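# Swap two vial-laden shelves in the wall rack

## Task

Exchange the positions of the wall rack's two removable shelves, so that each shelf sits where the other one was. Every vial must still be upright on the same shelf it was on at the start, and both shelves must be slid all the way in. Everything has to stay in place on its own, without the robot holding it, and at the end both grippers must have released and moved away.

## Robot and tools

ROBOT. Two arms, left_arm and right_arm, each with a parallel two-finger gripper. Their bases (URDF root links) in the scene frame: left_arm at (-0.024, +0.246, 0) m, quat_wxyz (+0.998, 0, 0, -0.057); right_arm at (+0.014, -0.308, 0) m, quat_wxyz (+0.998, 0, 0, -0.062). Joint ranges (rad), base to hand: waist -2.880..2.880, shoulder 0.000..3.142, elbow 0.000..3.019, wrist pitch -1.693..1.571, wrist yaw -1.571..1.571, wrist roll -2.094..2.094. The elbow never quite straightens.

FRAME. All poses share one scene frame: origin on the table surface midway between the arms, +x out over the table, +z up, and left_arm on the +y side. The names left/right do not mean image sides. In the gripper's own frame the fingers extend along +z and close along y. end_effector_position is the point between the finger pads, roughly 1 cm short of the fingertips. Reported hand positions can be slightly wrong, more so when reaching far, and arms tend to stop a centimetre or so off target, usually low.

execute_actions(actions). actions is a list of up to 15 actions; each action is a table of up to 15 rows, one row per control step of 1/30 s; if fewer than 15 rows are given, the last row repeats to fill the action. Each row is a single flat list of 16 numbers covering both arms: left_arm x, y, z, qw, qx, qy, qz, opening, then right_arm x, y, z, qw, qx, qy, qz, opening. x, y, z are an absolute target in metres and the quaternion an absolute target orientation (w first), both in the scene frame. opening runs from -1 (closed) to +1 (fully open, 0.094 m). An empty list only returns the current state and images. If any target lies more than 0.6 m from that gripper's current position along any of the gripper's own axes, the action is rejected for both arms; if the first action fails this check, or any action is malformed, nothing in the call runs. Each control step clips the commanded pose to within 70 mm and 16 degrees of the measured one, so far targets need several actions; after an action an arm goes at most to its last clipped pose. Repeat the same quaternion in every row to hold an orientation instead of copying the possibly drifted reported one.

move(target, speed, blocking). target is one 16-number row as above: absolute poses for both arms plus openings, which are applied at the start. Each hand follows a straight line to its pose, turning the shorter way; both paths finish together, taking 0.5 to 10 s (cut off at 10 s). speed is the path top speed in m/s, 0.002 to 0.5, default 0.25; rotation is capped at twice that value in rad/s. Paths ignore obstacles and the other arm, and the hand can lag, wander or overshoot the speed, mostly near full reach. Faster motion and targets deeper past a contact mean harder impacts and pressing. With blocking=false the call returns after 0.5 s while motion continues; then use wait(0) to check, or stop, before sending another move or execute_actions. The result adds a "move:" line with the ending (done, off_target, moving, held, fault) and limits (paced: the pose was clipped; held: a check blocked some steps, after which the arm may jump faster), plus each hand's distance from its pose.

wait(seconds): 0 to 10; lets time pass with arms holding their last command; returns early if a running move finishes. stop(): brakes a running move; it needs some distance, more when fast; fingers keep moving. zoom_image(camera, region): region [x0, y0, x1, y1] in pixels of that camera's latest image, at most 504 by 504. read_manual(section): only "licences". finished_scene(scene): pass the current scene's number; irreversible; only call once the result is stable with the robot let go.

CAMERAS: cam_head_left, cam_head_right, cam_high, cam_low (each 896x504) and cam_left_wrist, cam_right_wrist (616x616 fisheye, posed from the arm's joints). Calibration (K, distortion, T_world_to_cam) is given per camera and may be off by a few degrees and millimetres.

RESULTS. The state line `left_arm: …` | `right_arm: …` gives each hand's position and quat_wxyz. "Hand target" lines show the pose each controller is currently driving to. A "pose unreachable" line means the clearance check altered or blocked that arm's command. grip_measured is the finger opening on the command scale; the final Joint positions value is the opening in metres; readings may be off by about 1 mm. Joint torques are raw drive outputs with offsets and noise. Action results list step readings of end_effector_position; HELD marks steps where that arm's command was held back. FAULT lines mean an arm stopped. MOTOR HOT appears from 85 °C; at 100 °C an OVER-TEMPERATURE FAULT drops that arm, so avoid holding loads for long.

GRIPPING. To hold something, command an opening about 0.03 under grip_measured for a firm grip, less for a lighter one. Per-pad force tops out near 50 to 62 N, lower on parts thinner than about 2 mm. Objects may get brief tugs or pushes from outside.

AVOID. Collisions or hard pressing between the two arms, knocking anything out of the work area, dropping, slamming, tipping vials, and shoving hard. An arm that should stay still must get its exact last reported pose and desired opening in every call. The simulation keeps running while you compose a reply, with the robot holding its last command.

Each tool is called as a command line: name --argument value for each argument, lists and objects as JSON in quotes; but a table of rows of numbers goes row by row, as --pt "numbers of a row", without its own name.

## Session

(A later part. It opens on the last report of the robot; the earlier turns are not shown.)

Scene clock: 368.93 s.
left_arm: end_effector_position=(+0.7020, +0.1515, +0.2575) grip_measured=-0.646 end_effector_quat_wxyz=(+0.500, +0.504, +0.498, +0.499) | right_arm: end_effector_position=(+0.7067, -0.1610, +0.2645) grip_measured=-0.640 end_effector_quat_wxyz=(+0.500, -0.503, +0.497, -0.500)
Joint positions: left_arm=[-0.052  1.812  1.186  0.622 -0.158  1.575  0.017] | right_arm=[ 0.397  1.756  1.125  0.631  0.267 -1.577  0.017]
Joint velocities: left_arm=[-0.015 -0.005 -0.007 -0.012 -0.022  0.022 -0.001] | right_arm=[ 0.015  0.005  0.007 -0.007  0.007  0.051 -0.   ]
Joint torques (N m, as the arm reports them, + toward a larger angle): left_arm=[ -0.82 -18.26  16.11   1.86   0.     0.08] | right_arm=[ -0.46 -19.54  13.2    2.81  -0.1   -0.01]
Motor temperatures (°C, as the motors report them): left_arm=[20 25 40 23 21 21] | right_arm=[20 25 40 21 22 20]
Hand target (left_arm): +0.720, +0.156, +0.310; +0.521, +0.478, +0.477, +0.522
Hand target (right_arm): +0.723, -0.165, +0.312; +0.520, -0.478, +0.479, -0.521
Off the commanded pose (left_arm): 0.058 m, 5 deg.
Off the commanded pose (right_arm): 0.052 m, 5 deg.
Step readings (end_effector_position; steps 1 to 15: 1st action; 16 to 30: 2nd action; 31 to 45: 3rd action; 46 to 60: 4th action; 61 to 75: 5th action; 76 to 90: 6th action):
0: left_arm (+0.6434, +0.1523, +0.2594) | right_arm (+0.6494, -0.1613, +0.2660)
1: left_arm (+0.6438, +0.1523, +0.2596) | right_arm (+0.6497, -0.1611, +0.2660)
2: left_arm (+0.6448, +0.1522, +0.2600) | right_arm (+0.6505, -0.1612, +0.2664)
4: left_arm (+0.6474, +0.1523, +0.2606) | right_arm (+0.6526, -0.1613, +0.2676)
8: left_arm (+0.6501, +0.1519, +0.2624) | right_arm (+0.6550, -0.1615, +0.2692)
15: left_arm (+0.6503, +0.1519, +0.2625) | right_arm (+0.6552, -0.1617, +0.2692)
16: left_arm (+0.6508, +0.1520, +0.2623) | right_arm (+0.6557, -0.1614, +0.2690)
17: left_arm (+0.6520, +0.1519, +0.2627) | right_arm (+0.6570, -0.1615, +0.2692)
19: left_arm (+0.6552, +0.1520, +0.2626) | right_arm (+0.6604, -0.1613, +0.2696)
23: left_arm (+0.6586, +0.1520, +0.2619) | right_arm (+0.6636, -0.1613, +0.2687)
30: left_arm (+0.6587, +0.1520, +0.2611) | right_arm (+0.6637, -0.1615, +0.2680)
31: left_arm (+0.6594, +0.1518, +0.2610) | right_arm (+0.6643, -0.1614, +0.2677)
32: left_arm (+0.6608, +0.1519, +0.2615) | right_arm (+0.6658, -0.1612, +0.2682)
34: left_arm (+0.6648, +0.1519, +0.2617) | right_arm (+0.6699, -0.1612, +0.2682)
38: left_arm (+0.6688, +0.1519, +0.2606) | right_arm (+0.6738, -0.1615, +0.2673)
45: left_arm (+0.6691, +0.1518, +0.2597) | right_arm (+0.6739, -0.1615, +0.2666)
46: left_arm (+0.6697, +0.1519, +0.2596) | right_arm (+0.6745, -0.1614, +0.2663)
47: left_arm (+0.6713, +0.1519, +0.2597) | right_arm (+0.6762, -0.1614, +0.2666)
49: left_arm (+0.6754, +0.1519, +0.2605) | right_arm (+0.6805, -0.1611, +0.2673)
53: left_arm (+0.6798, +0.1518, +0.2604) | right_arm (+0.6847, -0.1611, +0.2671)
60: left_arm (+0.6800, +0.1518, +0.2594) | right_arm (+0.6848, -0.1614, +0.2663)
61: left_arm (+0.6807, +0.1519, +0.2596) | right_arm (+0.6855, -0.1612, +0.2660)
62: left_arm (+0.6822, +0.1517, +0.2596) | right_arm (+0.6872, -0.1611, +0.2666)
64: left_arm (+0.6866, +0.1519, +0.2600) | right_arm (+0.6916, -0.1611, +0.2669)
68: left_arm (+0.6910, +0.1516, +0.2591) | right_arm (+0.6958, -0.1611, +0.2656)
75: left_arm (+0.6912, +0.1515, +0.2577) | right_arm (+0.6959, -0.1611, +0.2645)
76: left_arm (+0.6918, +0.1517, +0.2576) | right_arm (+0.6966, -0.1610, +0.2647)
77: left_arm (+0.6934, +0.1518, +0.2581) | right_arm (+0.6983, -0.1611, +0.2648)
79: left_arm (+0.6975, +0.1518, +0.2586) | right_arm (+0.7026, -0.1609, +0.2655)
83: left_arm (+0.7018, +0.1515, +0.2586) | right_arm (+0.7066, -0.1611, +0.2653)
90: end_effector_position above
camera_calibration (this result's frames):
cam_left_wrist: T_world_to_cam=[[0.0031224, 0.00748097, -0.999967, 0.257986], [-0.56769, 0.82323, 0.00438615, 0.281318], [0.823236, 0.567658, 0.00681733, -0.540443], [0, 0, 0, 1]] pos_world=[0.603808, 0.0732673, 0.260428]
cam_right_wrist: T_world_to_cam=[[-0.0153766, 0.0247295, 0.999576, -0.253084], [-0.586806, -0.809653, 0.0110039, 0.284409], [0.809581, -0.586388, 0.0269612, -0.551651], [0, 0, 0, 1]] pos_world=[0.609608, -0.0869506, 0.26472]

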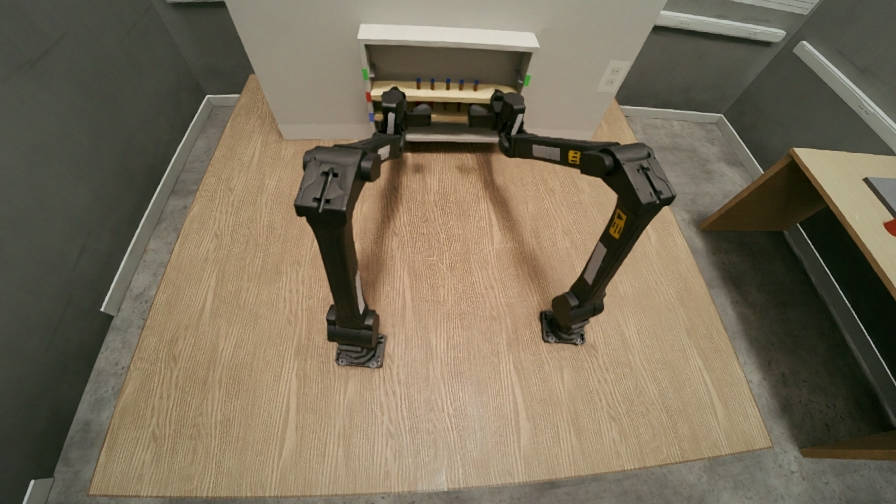

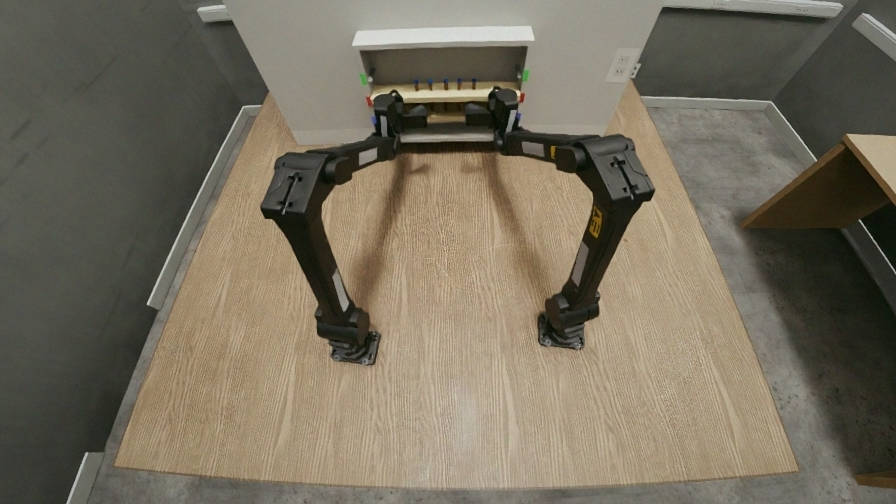

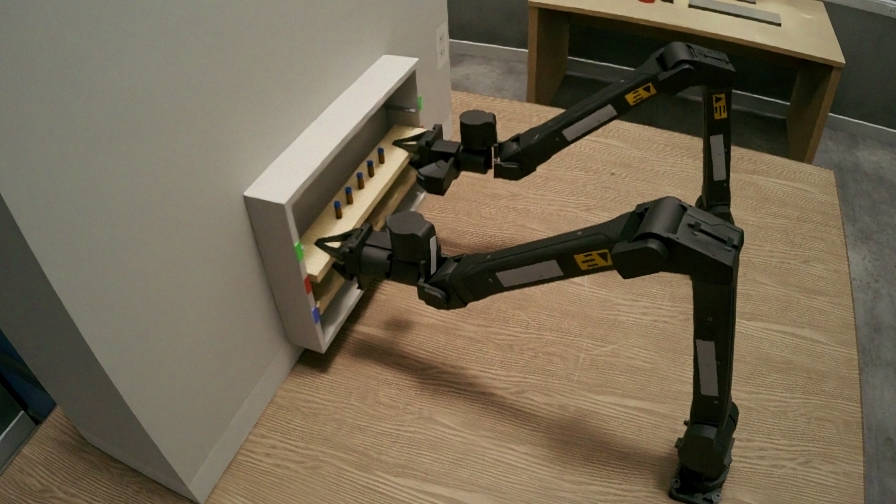

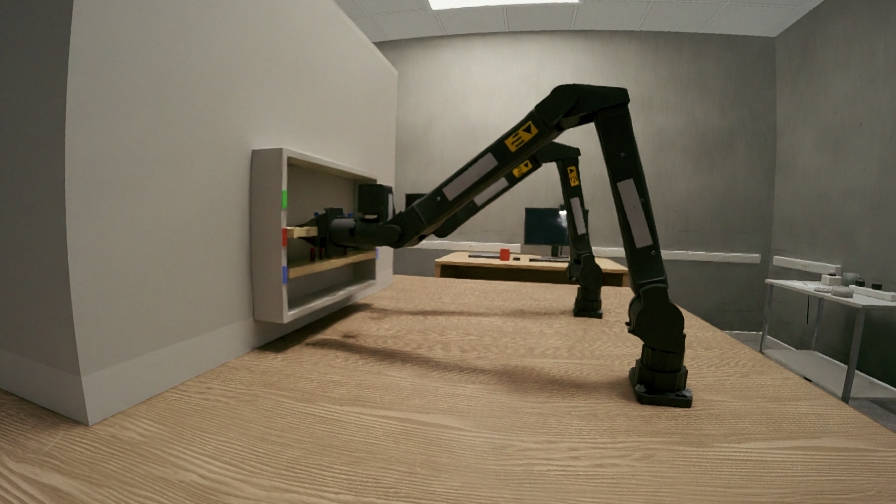

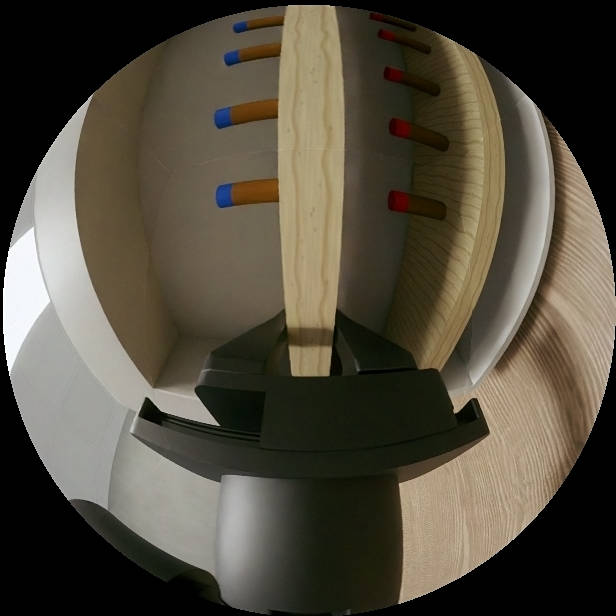

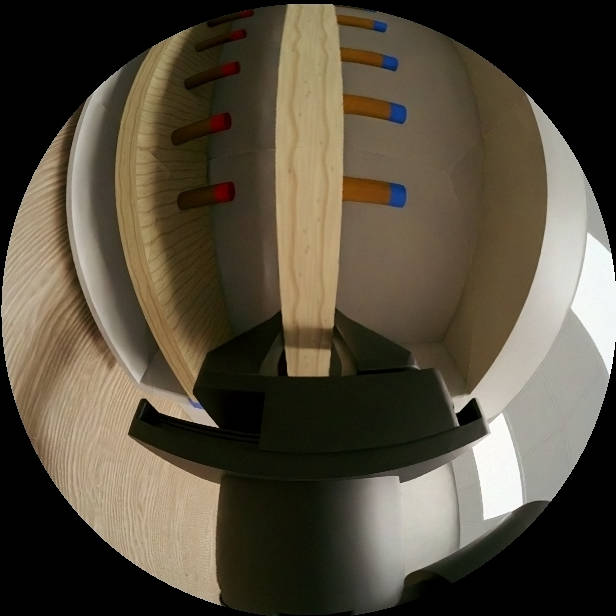

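execute_actions --actions '[[[0.735,0.1555,0.307,0.522,0.478,0.478,0.522,-0.68,0.738,-0.1635,0.309,0.521,-0.479,0.479,-0.521,-0.68]],[[0.741,0.1555,0.304,0.521,0.479,0.479,0.521,-0.68,0.744,-0.1635,0.306,0.52,-0.48,0.48,-0.52,-0.68]],[[0.745,0.1555,0.3,0.52,0.48,0.48,0.52,-0.68,0.748,-0.1635,0.302,0.519,-0.481,0.481,-0.519,-0.68]],[[0.748,0.1555,0.294,0.518,0.482,0.482,0.518,-0.68,0.751,-0.1635,0.296,0.517,-0.483,0.483,-0.517,-0.68]]]'

zoom_image --camera "cam_low" --region '[270, 190, 390, 290]'

Scene clock: 385.33 s.
left_arm: end_effector_position=(+0.7219, +0.1517, +0.2493) grip_measured=-0.646 end_effector_quat_wxyz=(+0.499, +0.504, +0.499, +0.498) | right_arm: end_effector_position=(+0.7275, -0.1604, +0.2557) grip_measured=-0.640 end_effector_quat_wxyz=(+0.499, -0.505, +0.498, -0.499)
Joint positions: left_arm=[-0.046  1.865  1.245  0.614 -0.154  1.575  0.017] | right_arm=[ 0.388  1.812  1.182  0.625  0.257 -1.577  0.017]
Joint velocities: left_arm=[-0.015 -0.005 -0.017 -0.007  0.007  0.007 -0.001] | right_arm=[ 0.005  0.005 -0.017  0.017  0.007  0.022 -0.001]
Joint torques (N m, as the arm reports them, + toward a larger angle): left_arm=[ -0.91 -17.81  16.42   1.68   0.05   0.05] | right_arm=[ -0.67 -19.32  13.29   2.68  -0.13   0.06]
Motor temperatures (°C, as the motors report them): left_arm=[20 25 42 23 21 21] | right_arm=[20 25 42 21 22 20]
Hand target (left_arm): +0.742, +0.156, +0.294; +0.517, +0.482, +0.482, +0.518
Hand target (right_arm): +0.746, -0.164, +0.296; +0.517, -0.483, +0.483, -0.517
Off the commanded pose (left_arm): 0.052 m, 5 deg.
Off the commanded pose (right_arm): 0.047 m, 4 deg.
Step readings (end_effector_position; steps 1 to 15: 1st action; 16 to 30: 2nd action; 31 to 45: 3rd action; 46 to 60: 4th action):
0: left_arm (+0.7020, +0.1515, +0.2575) | right_arm (+0.7067, -0.1610, +0.2645)
1: left_arm (+0.7025, +0.1516, +0.2575) | right_arm (+0.7073, -0.1610, +0.2642)
2: left_arm (+0.7039, +0.1516, +0.2579) | right_arm (+0.7088, -0.1609, +0.2647)
4: left_arm (+0.7076, +0.1517, +0.2578) | right_arm (+0.7128, -0.1609, +0.2644)
8: left_arm (+0.7112, +0.1518, +0.2550) | right_arm (+0.7162, -0.1607, +0.2620)
15: left_arm (+0.7114, +0.1518, +0.2535) | right_arm (+0.7164, -0.1606, +0.2603)
16: left_arm (+0.7117, +0.1517, +0.2532) | right_arm (+0.7167, -0.1607, +0.2600)
17: left_arm (+0.7124, +0.1519, +0.2531) | right_arm (+0.7176, -0.1607, +0.2599)
19: left_arm (+0.7145, +0.1517, +0.2527) | right_arm (+0.7197, -0.1608, +0.2598)
23: left_arm (+0.7164, +0.1516, +0.2513) | right_arm (+0.7214, -0.1609, +0.2584)
30: left_arm (+0.7165, +0.1516, +0.2505) | right_arm (+0.7215, -0.1608, +0.2577)
31: left_arm (+0.7167, +0.1515, +0.2504) | right_arm (+0.7218, -0.1607, +0.2571)
32: left_arm (+0.7173, +0.1516, +0.2503) | right_arm (+0.7224, -0.1607, +0.2573)
34: left_arm (+0.7189, +0.1516, +0.2501) | right_arm (+0.7241, -0.1607, +0.2569)
38: left_arm (+0.7203, +0.1517, +0.2501) | right_arm (+0.7258, -0.1607, +0.2564)
45: left_arm (+0.7204, +0.1517, +0.2499) | right_arm (+0.7258, -0.1607, +0.2564)
46: left_arm (+0.7206, +0.1516, +0.2497) | right_arm (+0.7259, -0.1606, +0.2561)
47: left_arm (+0.7211, +0.1518, +0.2497) | right_arm (+0.7265, -0.1605, +0.2563)
49: left_arm (+0.7219, +0.1517, +0.2493) | right_arm (+0.7275, -0.1604, +0.2557)
53: left_arm (+0.7219, +0.1517, +0.2493) | right_arm (+0.7275, -0.1604, +0.2557)
60: end_effector_position above
camera_calibration (this result's frames):
cam_left_wrist: T_world_to_cam=[[-0.000277957, 0.00801635, -0.999968, 0.252146], [-0.568613, 0.822577, 0.00675233, 0.292632], [0.822605, 0.568597, 0.00432956, -0.55599], [0, 0, 0, 1]] pos_world=[0.623824, 0.0734007, 0.252569]
cam_right_wrist: T_world_to_cam=[[-0.0109783, 0.0259124, 0.999604, -0.247002], [-0.586132, -0.810085, 0.0145623, 0.295721], [0.810141, -0.58574, 0.0240814, -0.567422], [0, 0, 0, 1]] pos_world=[0.630312, -0.0864024, 0.256262]

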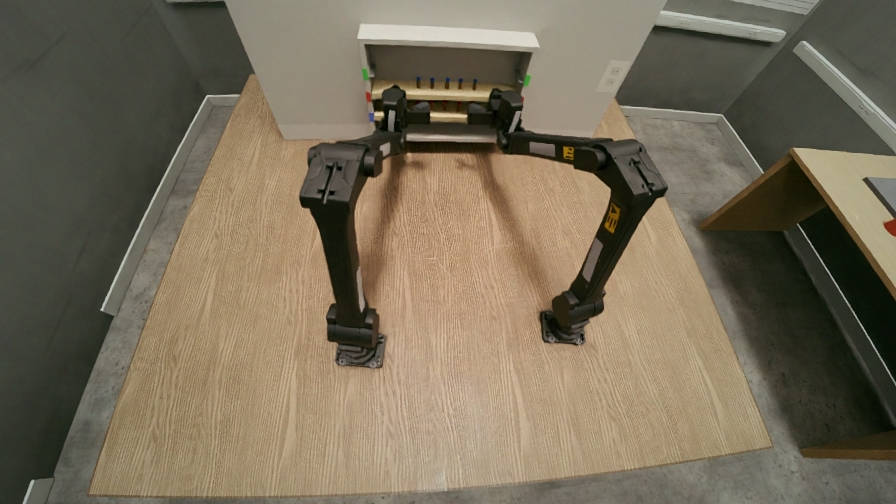

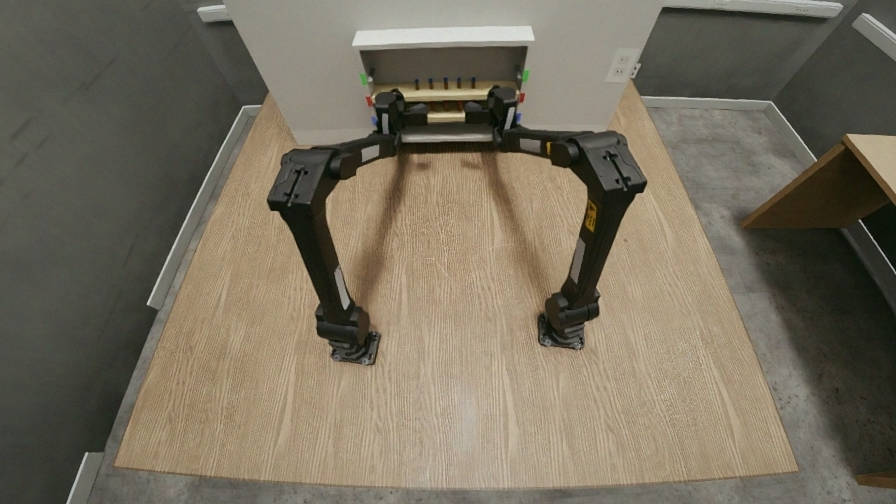

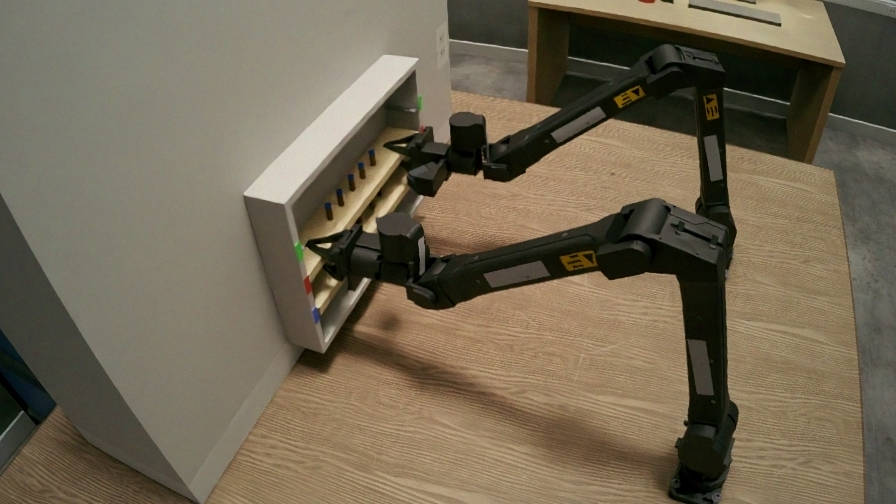

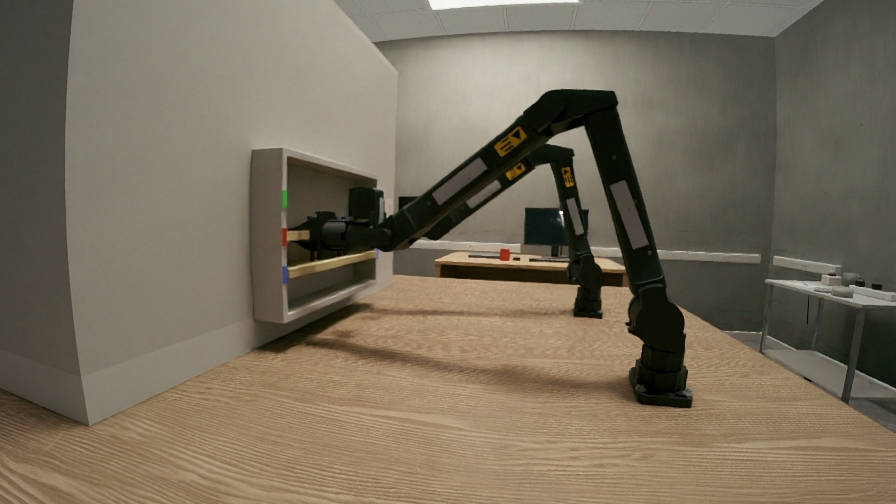

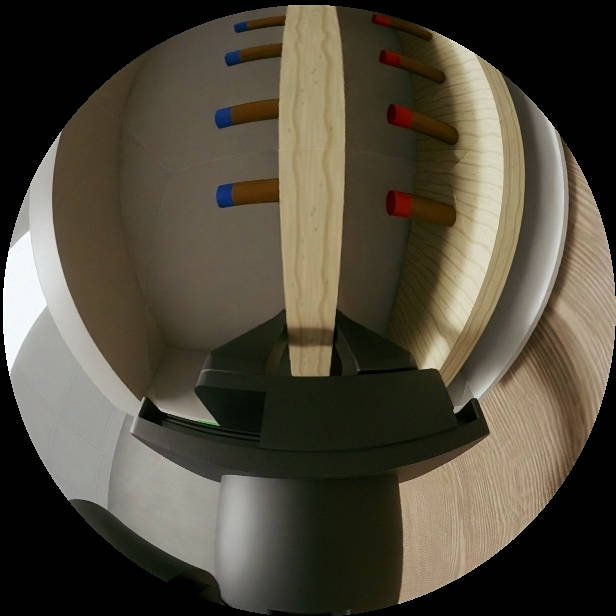

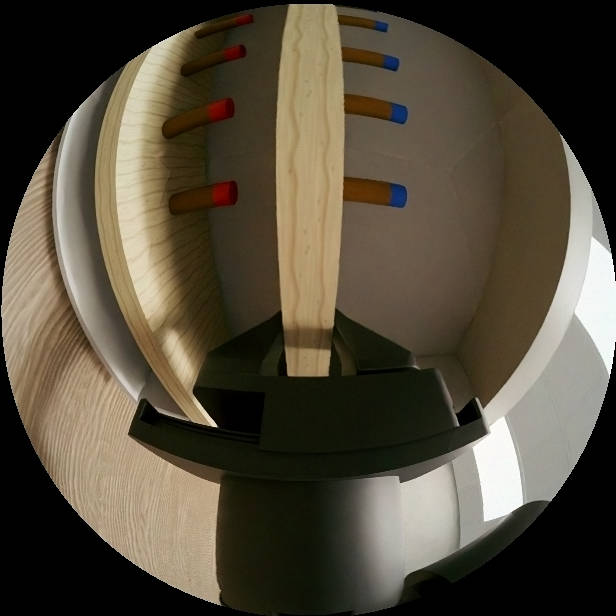

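Region (270, 190, 390, 290) of cam_low's 896x504 image, scaled by 4.200, with more detail than that image has.

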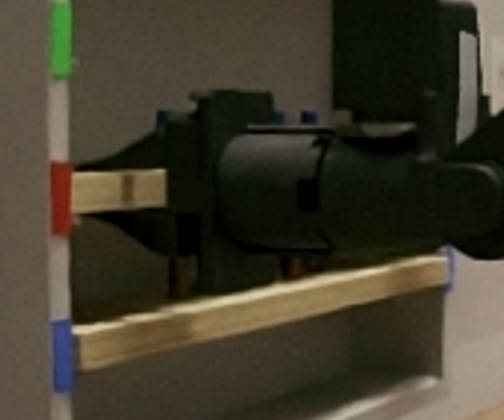

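execute_actions --actions '[]'

Scene clock: 407.13 s.
left_arm: end_effector_position=(+0.7219, +0.1517, +0.2493) grip_measured=-0.646 end_effector_quat_wxyz=(+0.499, +0.504, +0.499, +0.498) | right_arm: end_effector_position=(+0.7275, -0.1604, +0.2557) grip_measured=-0.640 end_effector_quat_wxyz=(+0.499, -0.505, +0.498, -0.499)
Joint positions: left_arm=[-0.046  1.865  1.245  0.614 -0.154  1.575  0.017] | right_arm=[ 0.388  1.812  1.182  0.625  0.257 -1.577  0.017]
Joint velocities: left_arm=[-0.015 -0.015 -0.002 -0.002  0.007 -0.007  0.   ] | right_arm=[-0.005  0.005 -0.007 -0.007 -0.022  0.037  0.001]
Joint torques (N m, as the arm reports them, + toward a larger angle): left_arm=[ -0.68 -17.84  16.43   1.69   0.05   0.04] | right_arm=[ -0.29 -19.5   13.23   2.67  -0.13   0.04]
Motor temperatures (°C, as the motors report them): left_arm=[20 25 44 23 21 21] | right_arm=[20 25 44 21 22 20]
Hand target (left_arm): +0.742, +0.156, +0.294; +0.517, +0.482, +0.482, +0.518
Hand target (right_arm): +0.746, -0.164, +0.296; +0.517, -0.483, +0.483, -0.517
Off the commanded pose (left_arm): 0.052 m, 5 deg.
Off the commanded pose (right_arm): 0.047 m, 4 deg.
camera_calibration (this result's frames):
cam_left_wrist: T_world_to_cam=[[-0.000277957, 0.00801635, -0.999968, 0.252146], [-0.568613, 0.822577, 0.00675233, 0.292632], [0.822605, 0.568597, 0.00432956, -0.55599], [0, 0, 0, 1]] pos_world=[0.623824, 0.0734007, 0.252569]
cam_right_wrist: T_world_to_cam=[[-0.0109783, 0.0259124, 0.999604, -0.247002], [-0.586132, -0.810085, 0.0145623, 0.295721], [0.810141, -0.58574, 0.0240814, -0.567422], [0, 0, 0, 1]] pos_world=[0.630312, -0.0864024, 0.256262]

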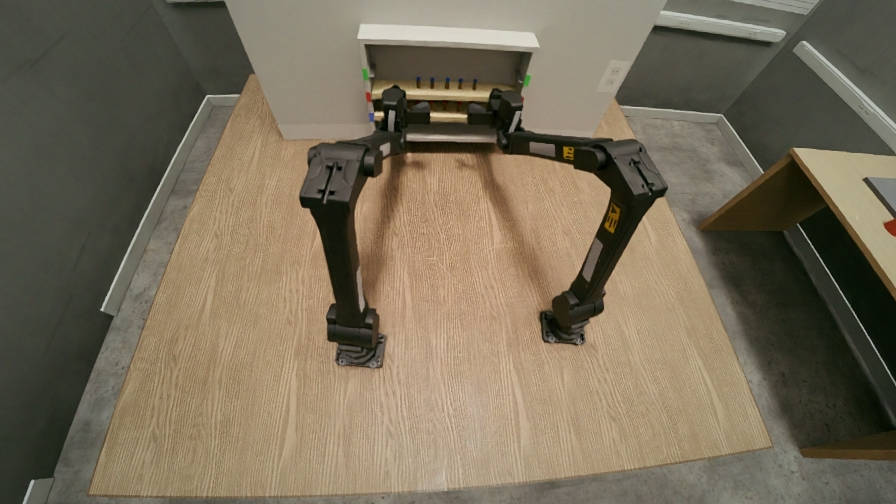

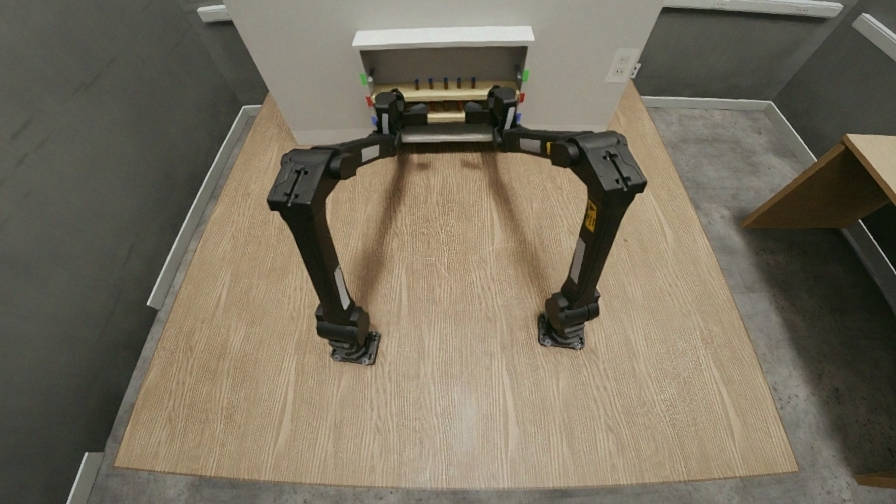

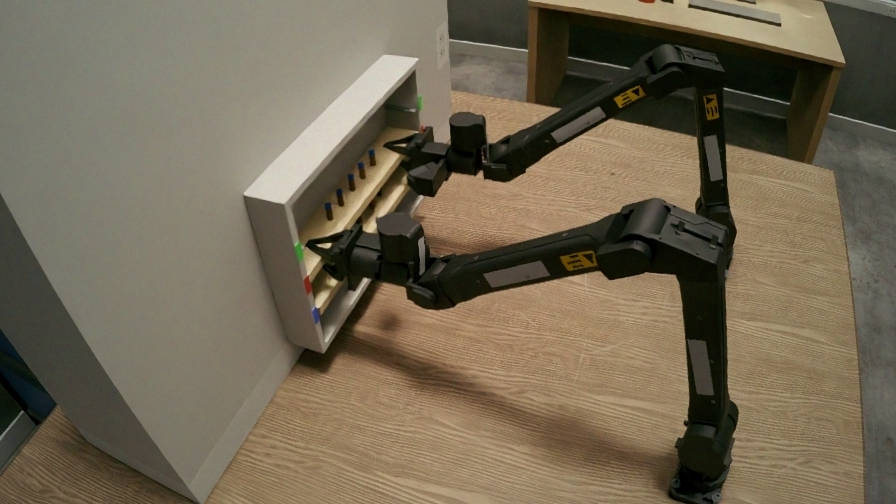

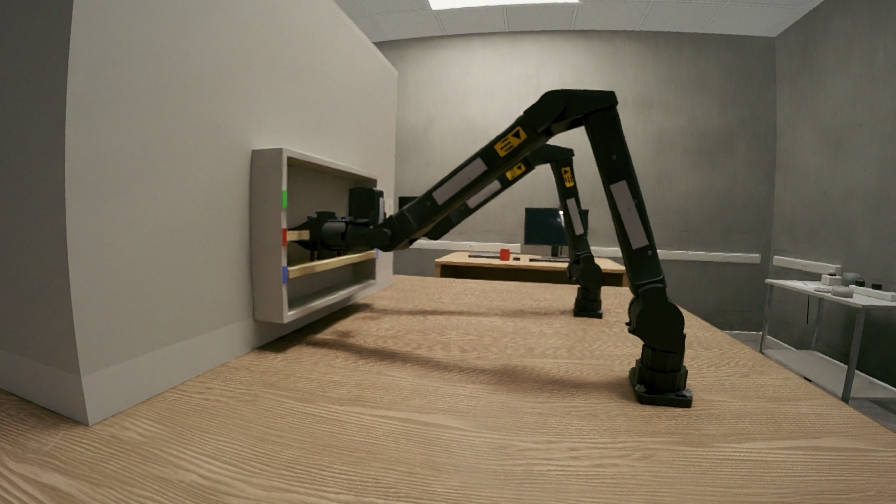

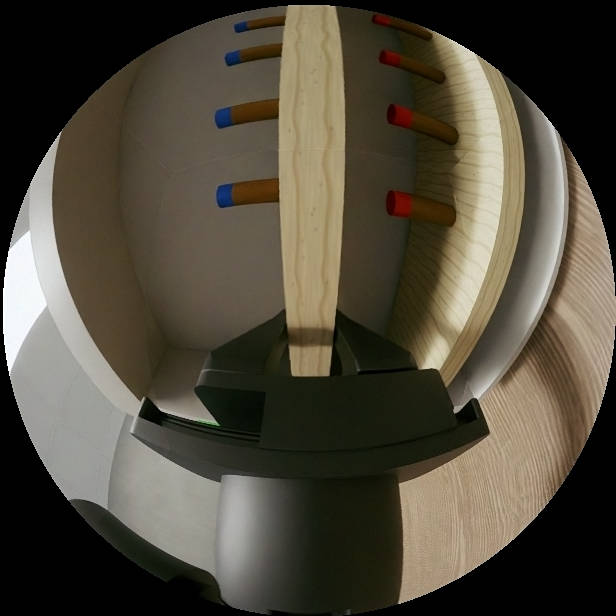

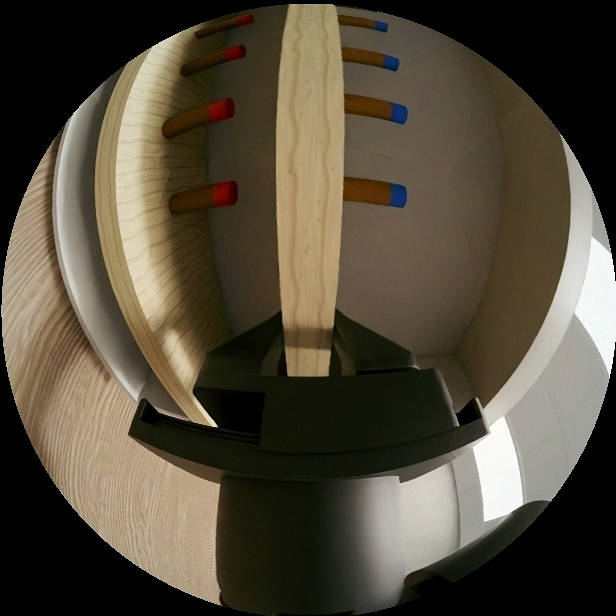

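execute_actions --actions '[[[0.738,0.154,0.283,0.515,0.485,0.485,0.515,-0.68,0.742,-0.163,0.284,0.514,-0.486,0.486,-0.514,-0.68]],[[0.732,0.153,0.272,0.511,0.489,0.489,0.511,-0.68,0.737,-0.162,0.272,0.510,-0.490,0.490,-0.510,-0.68]],[[0.732,0.153,0.272,0.511,0.489,0.489,0.511,-0.64,0.737,-0.162,0.272,0.510,-0.490,0.490,-0.510,-0.64],[0.732,0.153,0.272,0.511,0.489,0.489,0.511,-0.62,0.737,-0.162,0.272,0.510,-0.490,0.490,-0.510,-0.62],[0.732,0.153,0.272,0.511,0.489,0.489,0.511,-0.62,0.737,-0.162,0.272,0.510,-0.490,0.490,-0.510,-0.62],[0.732,0.153,0.272,0.511,0.489,0.489,0.511,-0.60,0.737,-0.162,0.272,0.510,-0.490,0.490,-0.510,-0.60],[0.732,0.153,0.272,0.511,0.489,0.489,0.511,-0.58,0.737,-0.162,0.272,0.510,-0.490,0.490,-0.510,-0.58],[0.732,0.153,0.272,0.511,0.489,0.489,0.511,-0.55,0.737,-0.162,0.272,0.510,-0.490,0.490,-0.510,-0.55],[0.732,0.153,0.272,0.511,0.489,0.489,0.511,-0.5,0.737,-0.162,0.272,0.510,-0.490,0.490,-0.510,-0.5],[0.732,0.153,0.272,0.511,0.489,0.489,0.511,0.2,0.737,-0.162,0.272,0.510,-0.490,0.490,-0.510,0.2]],[[0.705,0.152,0.277,0.513,0.487,0.487,0.513,0.2,0.710,-0.159,0.264,0.507,-0.493,0.493,-0.507,0.2]]]'

Scene clock: 423.00 s.
left_arm: end_effector_position=(+0.7113, +0.1548, +0.2451) grip_measured=+0.198 end_effector_quat_wxyz=(+0.496, +0.503, +0.502, +0.499) | right_arm: end_effector_position=(+0.7158, -0.1660, +0.2584) grip_measured=+0.197 end_effector_quat_wxyz=(+0.500, -0.496, +0.499, -0.505)
Joint positions: left_arm=[-0.046  1.848  1.207  0.631 -0.162  1.575  0.056] | right_arm=[ 0.388  1.789  1.143  0.658  0.273 -1.576  0.056]
Joint velocities: left_arm=[ 0.005 -0.005 -0.007  0.002 -0.095  0.037 -0.001] | right_arm=[-0.015 -0.005  0.002 -0.012 -0.007 -0.066 -0.   ]
Joint torques (N m, as the arm reports them, + toward a larger angle): left_arm=[ -1.91 -20.83   8.64   3.07  -0.29  -0.01] | right_arm=[  1.39 -20.55   6.73   3.39   0.38   0.15]
Motor temperatures (°C, as the motors report them): left_arm=[20 25 44 23 21 21] | right_arm=[20 26 44 21 22 20]
Hand target (left_arm): +0.705, +0.152, +0.276; +0.513, +0.487, +0.487, +0.513
Hand target (right_arm): +0.710, -0.159, +0.264; +0.507, -0.493, +0.493, -0.507
Off the commanded pose (left_arm): 0.033 m, 4 deg.
Off the commanded pose (right_arm): 0.011 m, 1 deg.
Step readings (end_effector_position; steps 1 to 15: 1st action; 16 to 30: 2nd action; 31 to 45: 3rd action; 46 to 60: 4th action):
0: left_arm (+0.7219, +0.1517, +0.2493) | right_arm (+0.7275, -0.1604, +0.2557)
1: left_arm (+0.7219, +0.1517, +0.2493) | right_arm (+0.7275, -0.1604, +0.2557)
2: left_arm (+0.7219, +0.1517, +0.2493) | right_arm (+0.7275, -0.1604, +0.2557)
4: left_arm (+0.7219, +0.1517, +0.2493) | right_arm (+0.7275, -0.1604, +0.2557)
8: left_arm (+0.7219, +0.1517, +0.2493) | right_arm (+0.7275, -0.1604, +0.2557)
15: left_arm (+0.7219, +0.1517, +0.2493) | right_arm (+0.7275, -0.1604, +0.2557)
16: left_arm (+0.7219, +0.1518, +0.2493) | right_arm (+0.7275, -0.1605, +0.2557)
17: left_arm (+0.7219, +0.1518, +0.2493) | right_arm (+0.7275, -0.1605, +0.2558)
19: left_arm (+0.7219, +0.1518, +0.2493) | right_arm (+0.7275, -0.1605, +0.2558)
23: left_arm (+0.7219, +0.1518, +0.2493) | right_arm (+0.7275, -0.1605, +0.2558)
30: left_arm (+0.7219, +0.1518, +0.2493) | right_arm (+0.7275, -0.1605, +0.2558)
31: left_arm (+0.7219, +0.1518, +0.2493) | right_arm (+0.7275, -0.1605, +0.2558)
32: left_arm (+0.7219, +0.1518, +0.2493) | right_arm (+0.7275, -0.1605, +0.2558)
34: left_arm (+0.7219, +0.1518, +0.2493) | right_arm (+0.7275, -0.1605, +0.2558)
38: left_arm (+0.7219, +0.1518, +0.2491) | right_arm (+0.7276, -0.1605, +0.2559)
45: left_arm (+0.7219, +0.1518, +0.2491) | right_arm (+0.7276, -0.1605, +0.2561)
46: left_arm (+0.7211, +0.1525, +0.2488) | right_arm (+0.7265, -0.1619, +0.2562)
47: left_arm (+0.7187, +0.1533, +0.2486) | right_arm (+0.7238, -0.1632, +0.2561)
49: left_arm (+0.7138, +0.1543, +0.2461) | right_arm (+0.7183, -0.1652, +0.2551)
53: left_arm (+0.7113, +0.1548, +0.2448) | right_arm (+0.7160, -0.1659, +0.2572)
60: end_effector_position above
camera_calibration (this result's frames):
cam_left_wrist: T_world_to_cam=[[-0.00410017, 0.00867185, -0.999954, 0.250467], [-0.575154, 0.817991, 0.00945216, 0.288832], [0.818035, 0.575166, 0.00163375, -0.546147], [0, 0, 0, 1]] pos_world=[0.613917, 0.0756916, 0.248618]
cam_right_wrist: T_world_to_cam=[[-0.0267957, 0.0213756, 0.999412, -0.239077], [-0.59855, -0.801084, 0.00108573, 0.298214], [0.800637, -0.59817, 0.03426, -0.559196], [0, 0, 0, 1]] pos_world=[0.619802, -0.0904887, 0.257771]

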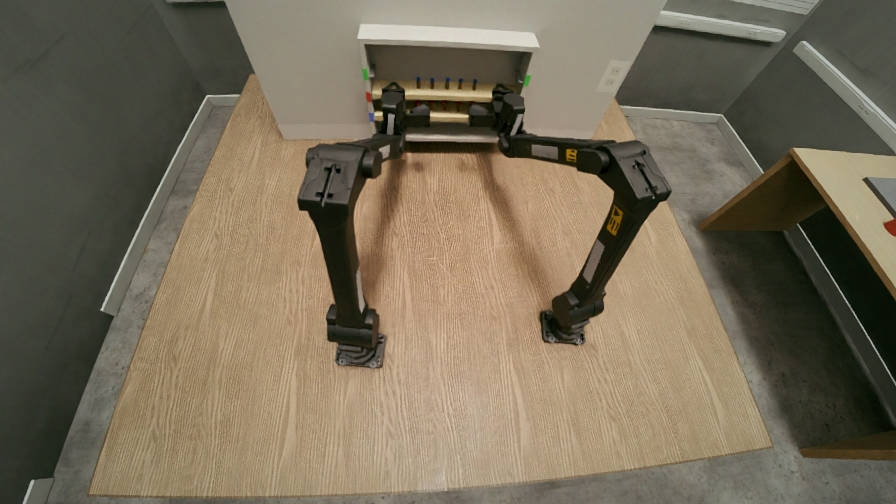

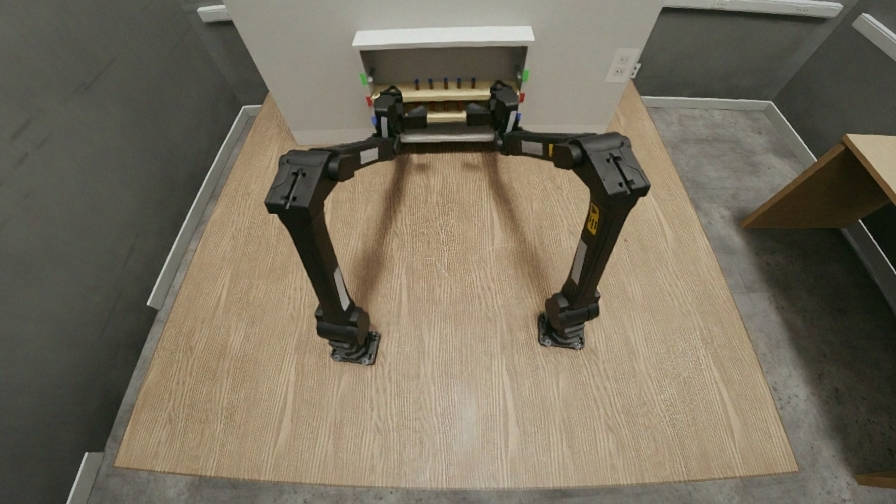

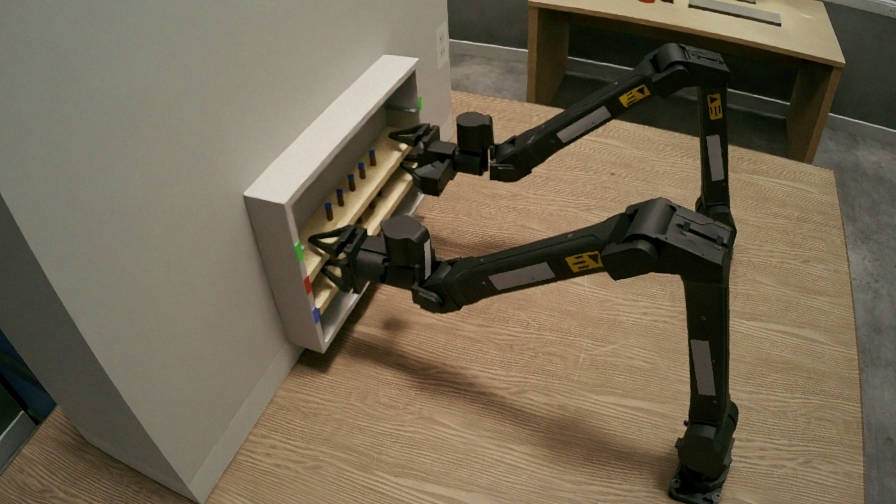

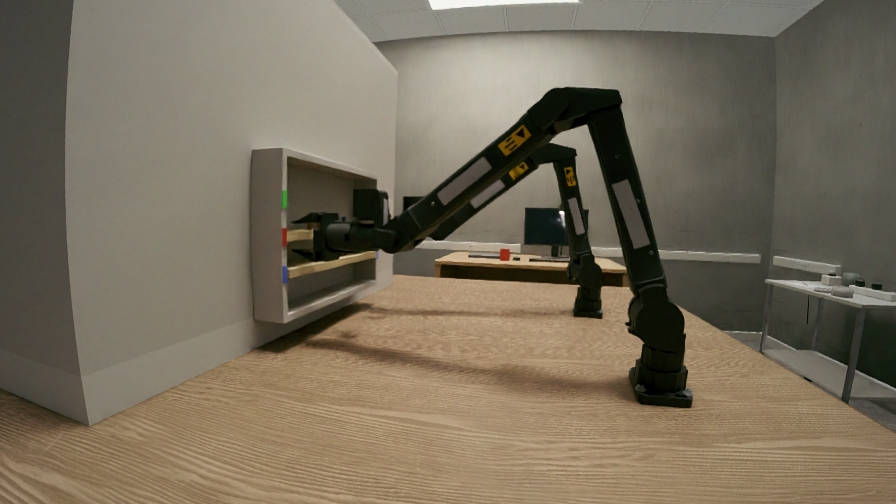

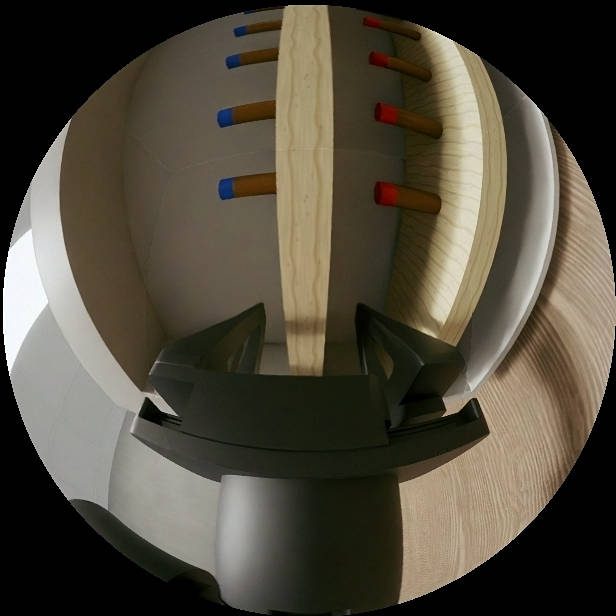

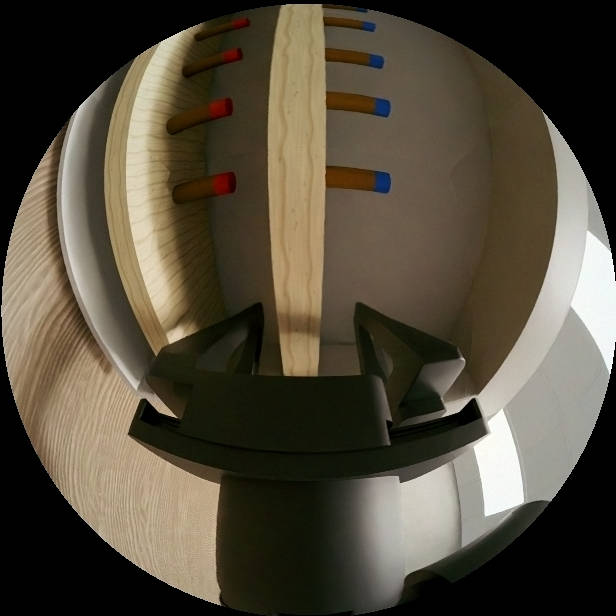

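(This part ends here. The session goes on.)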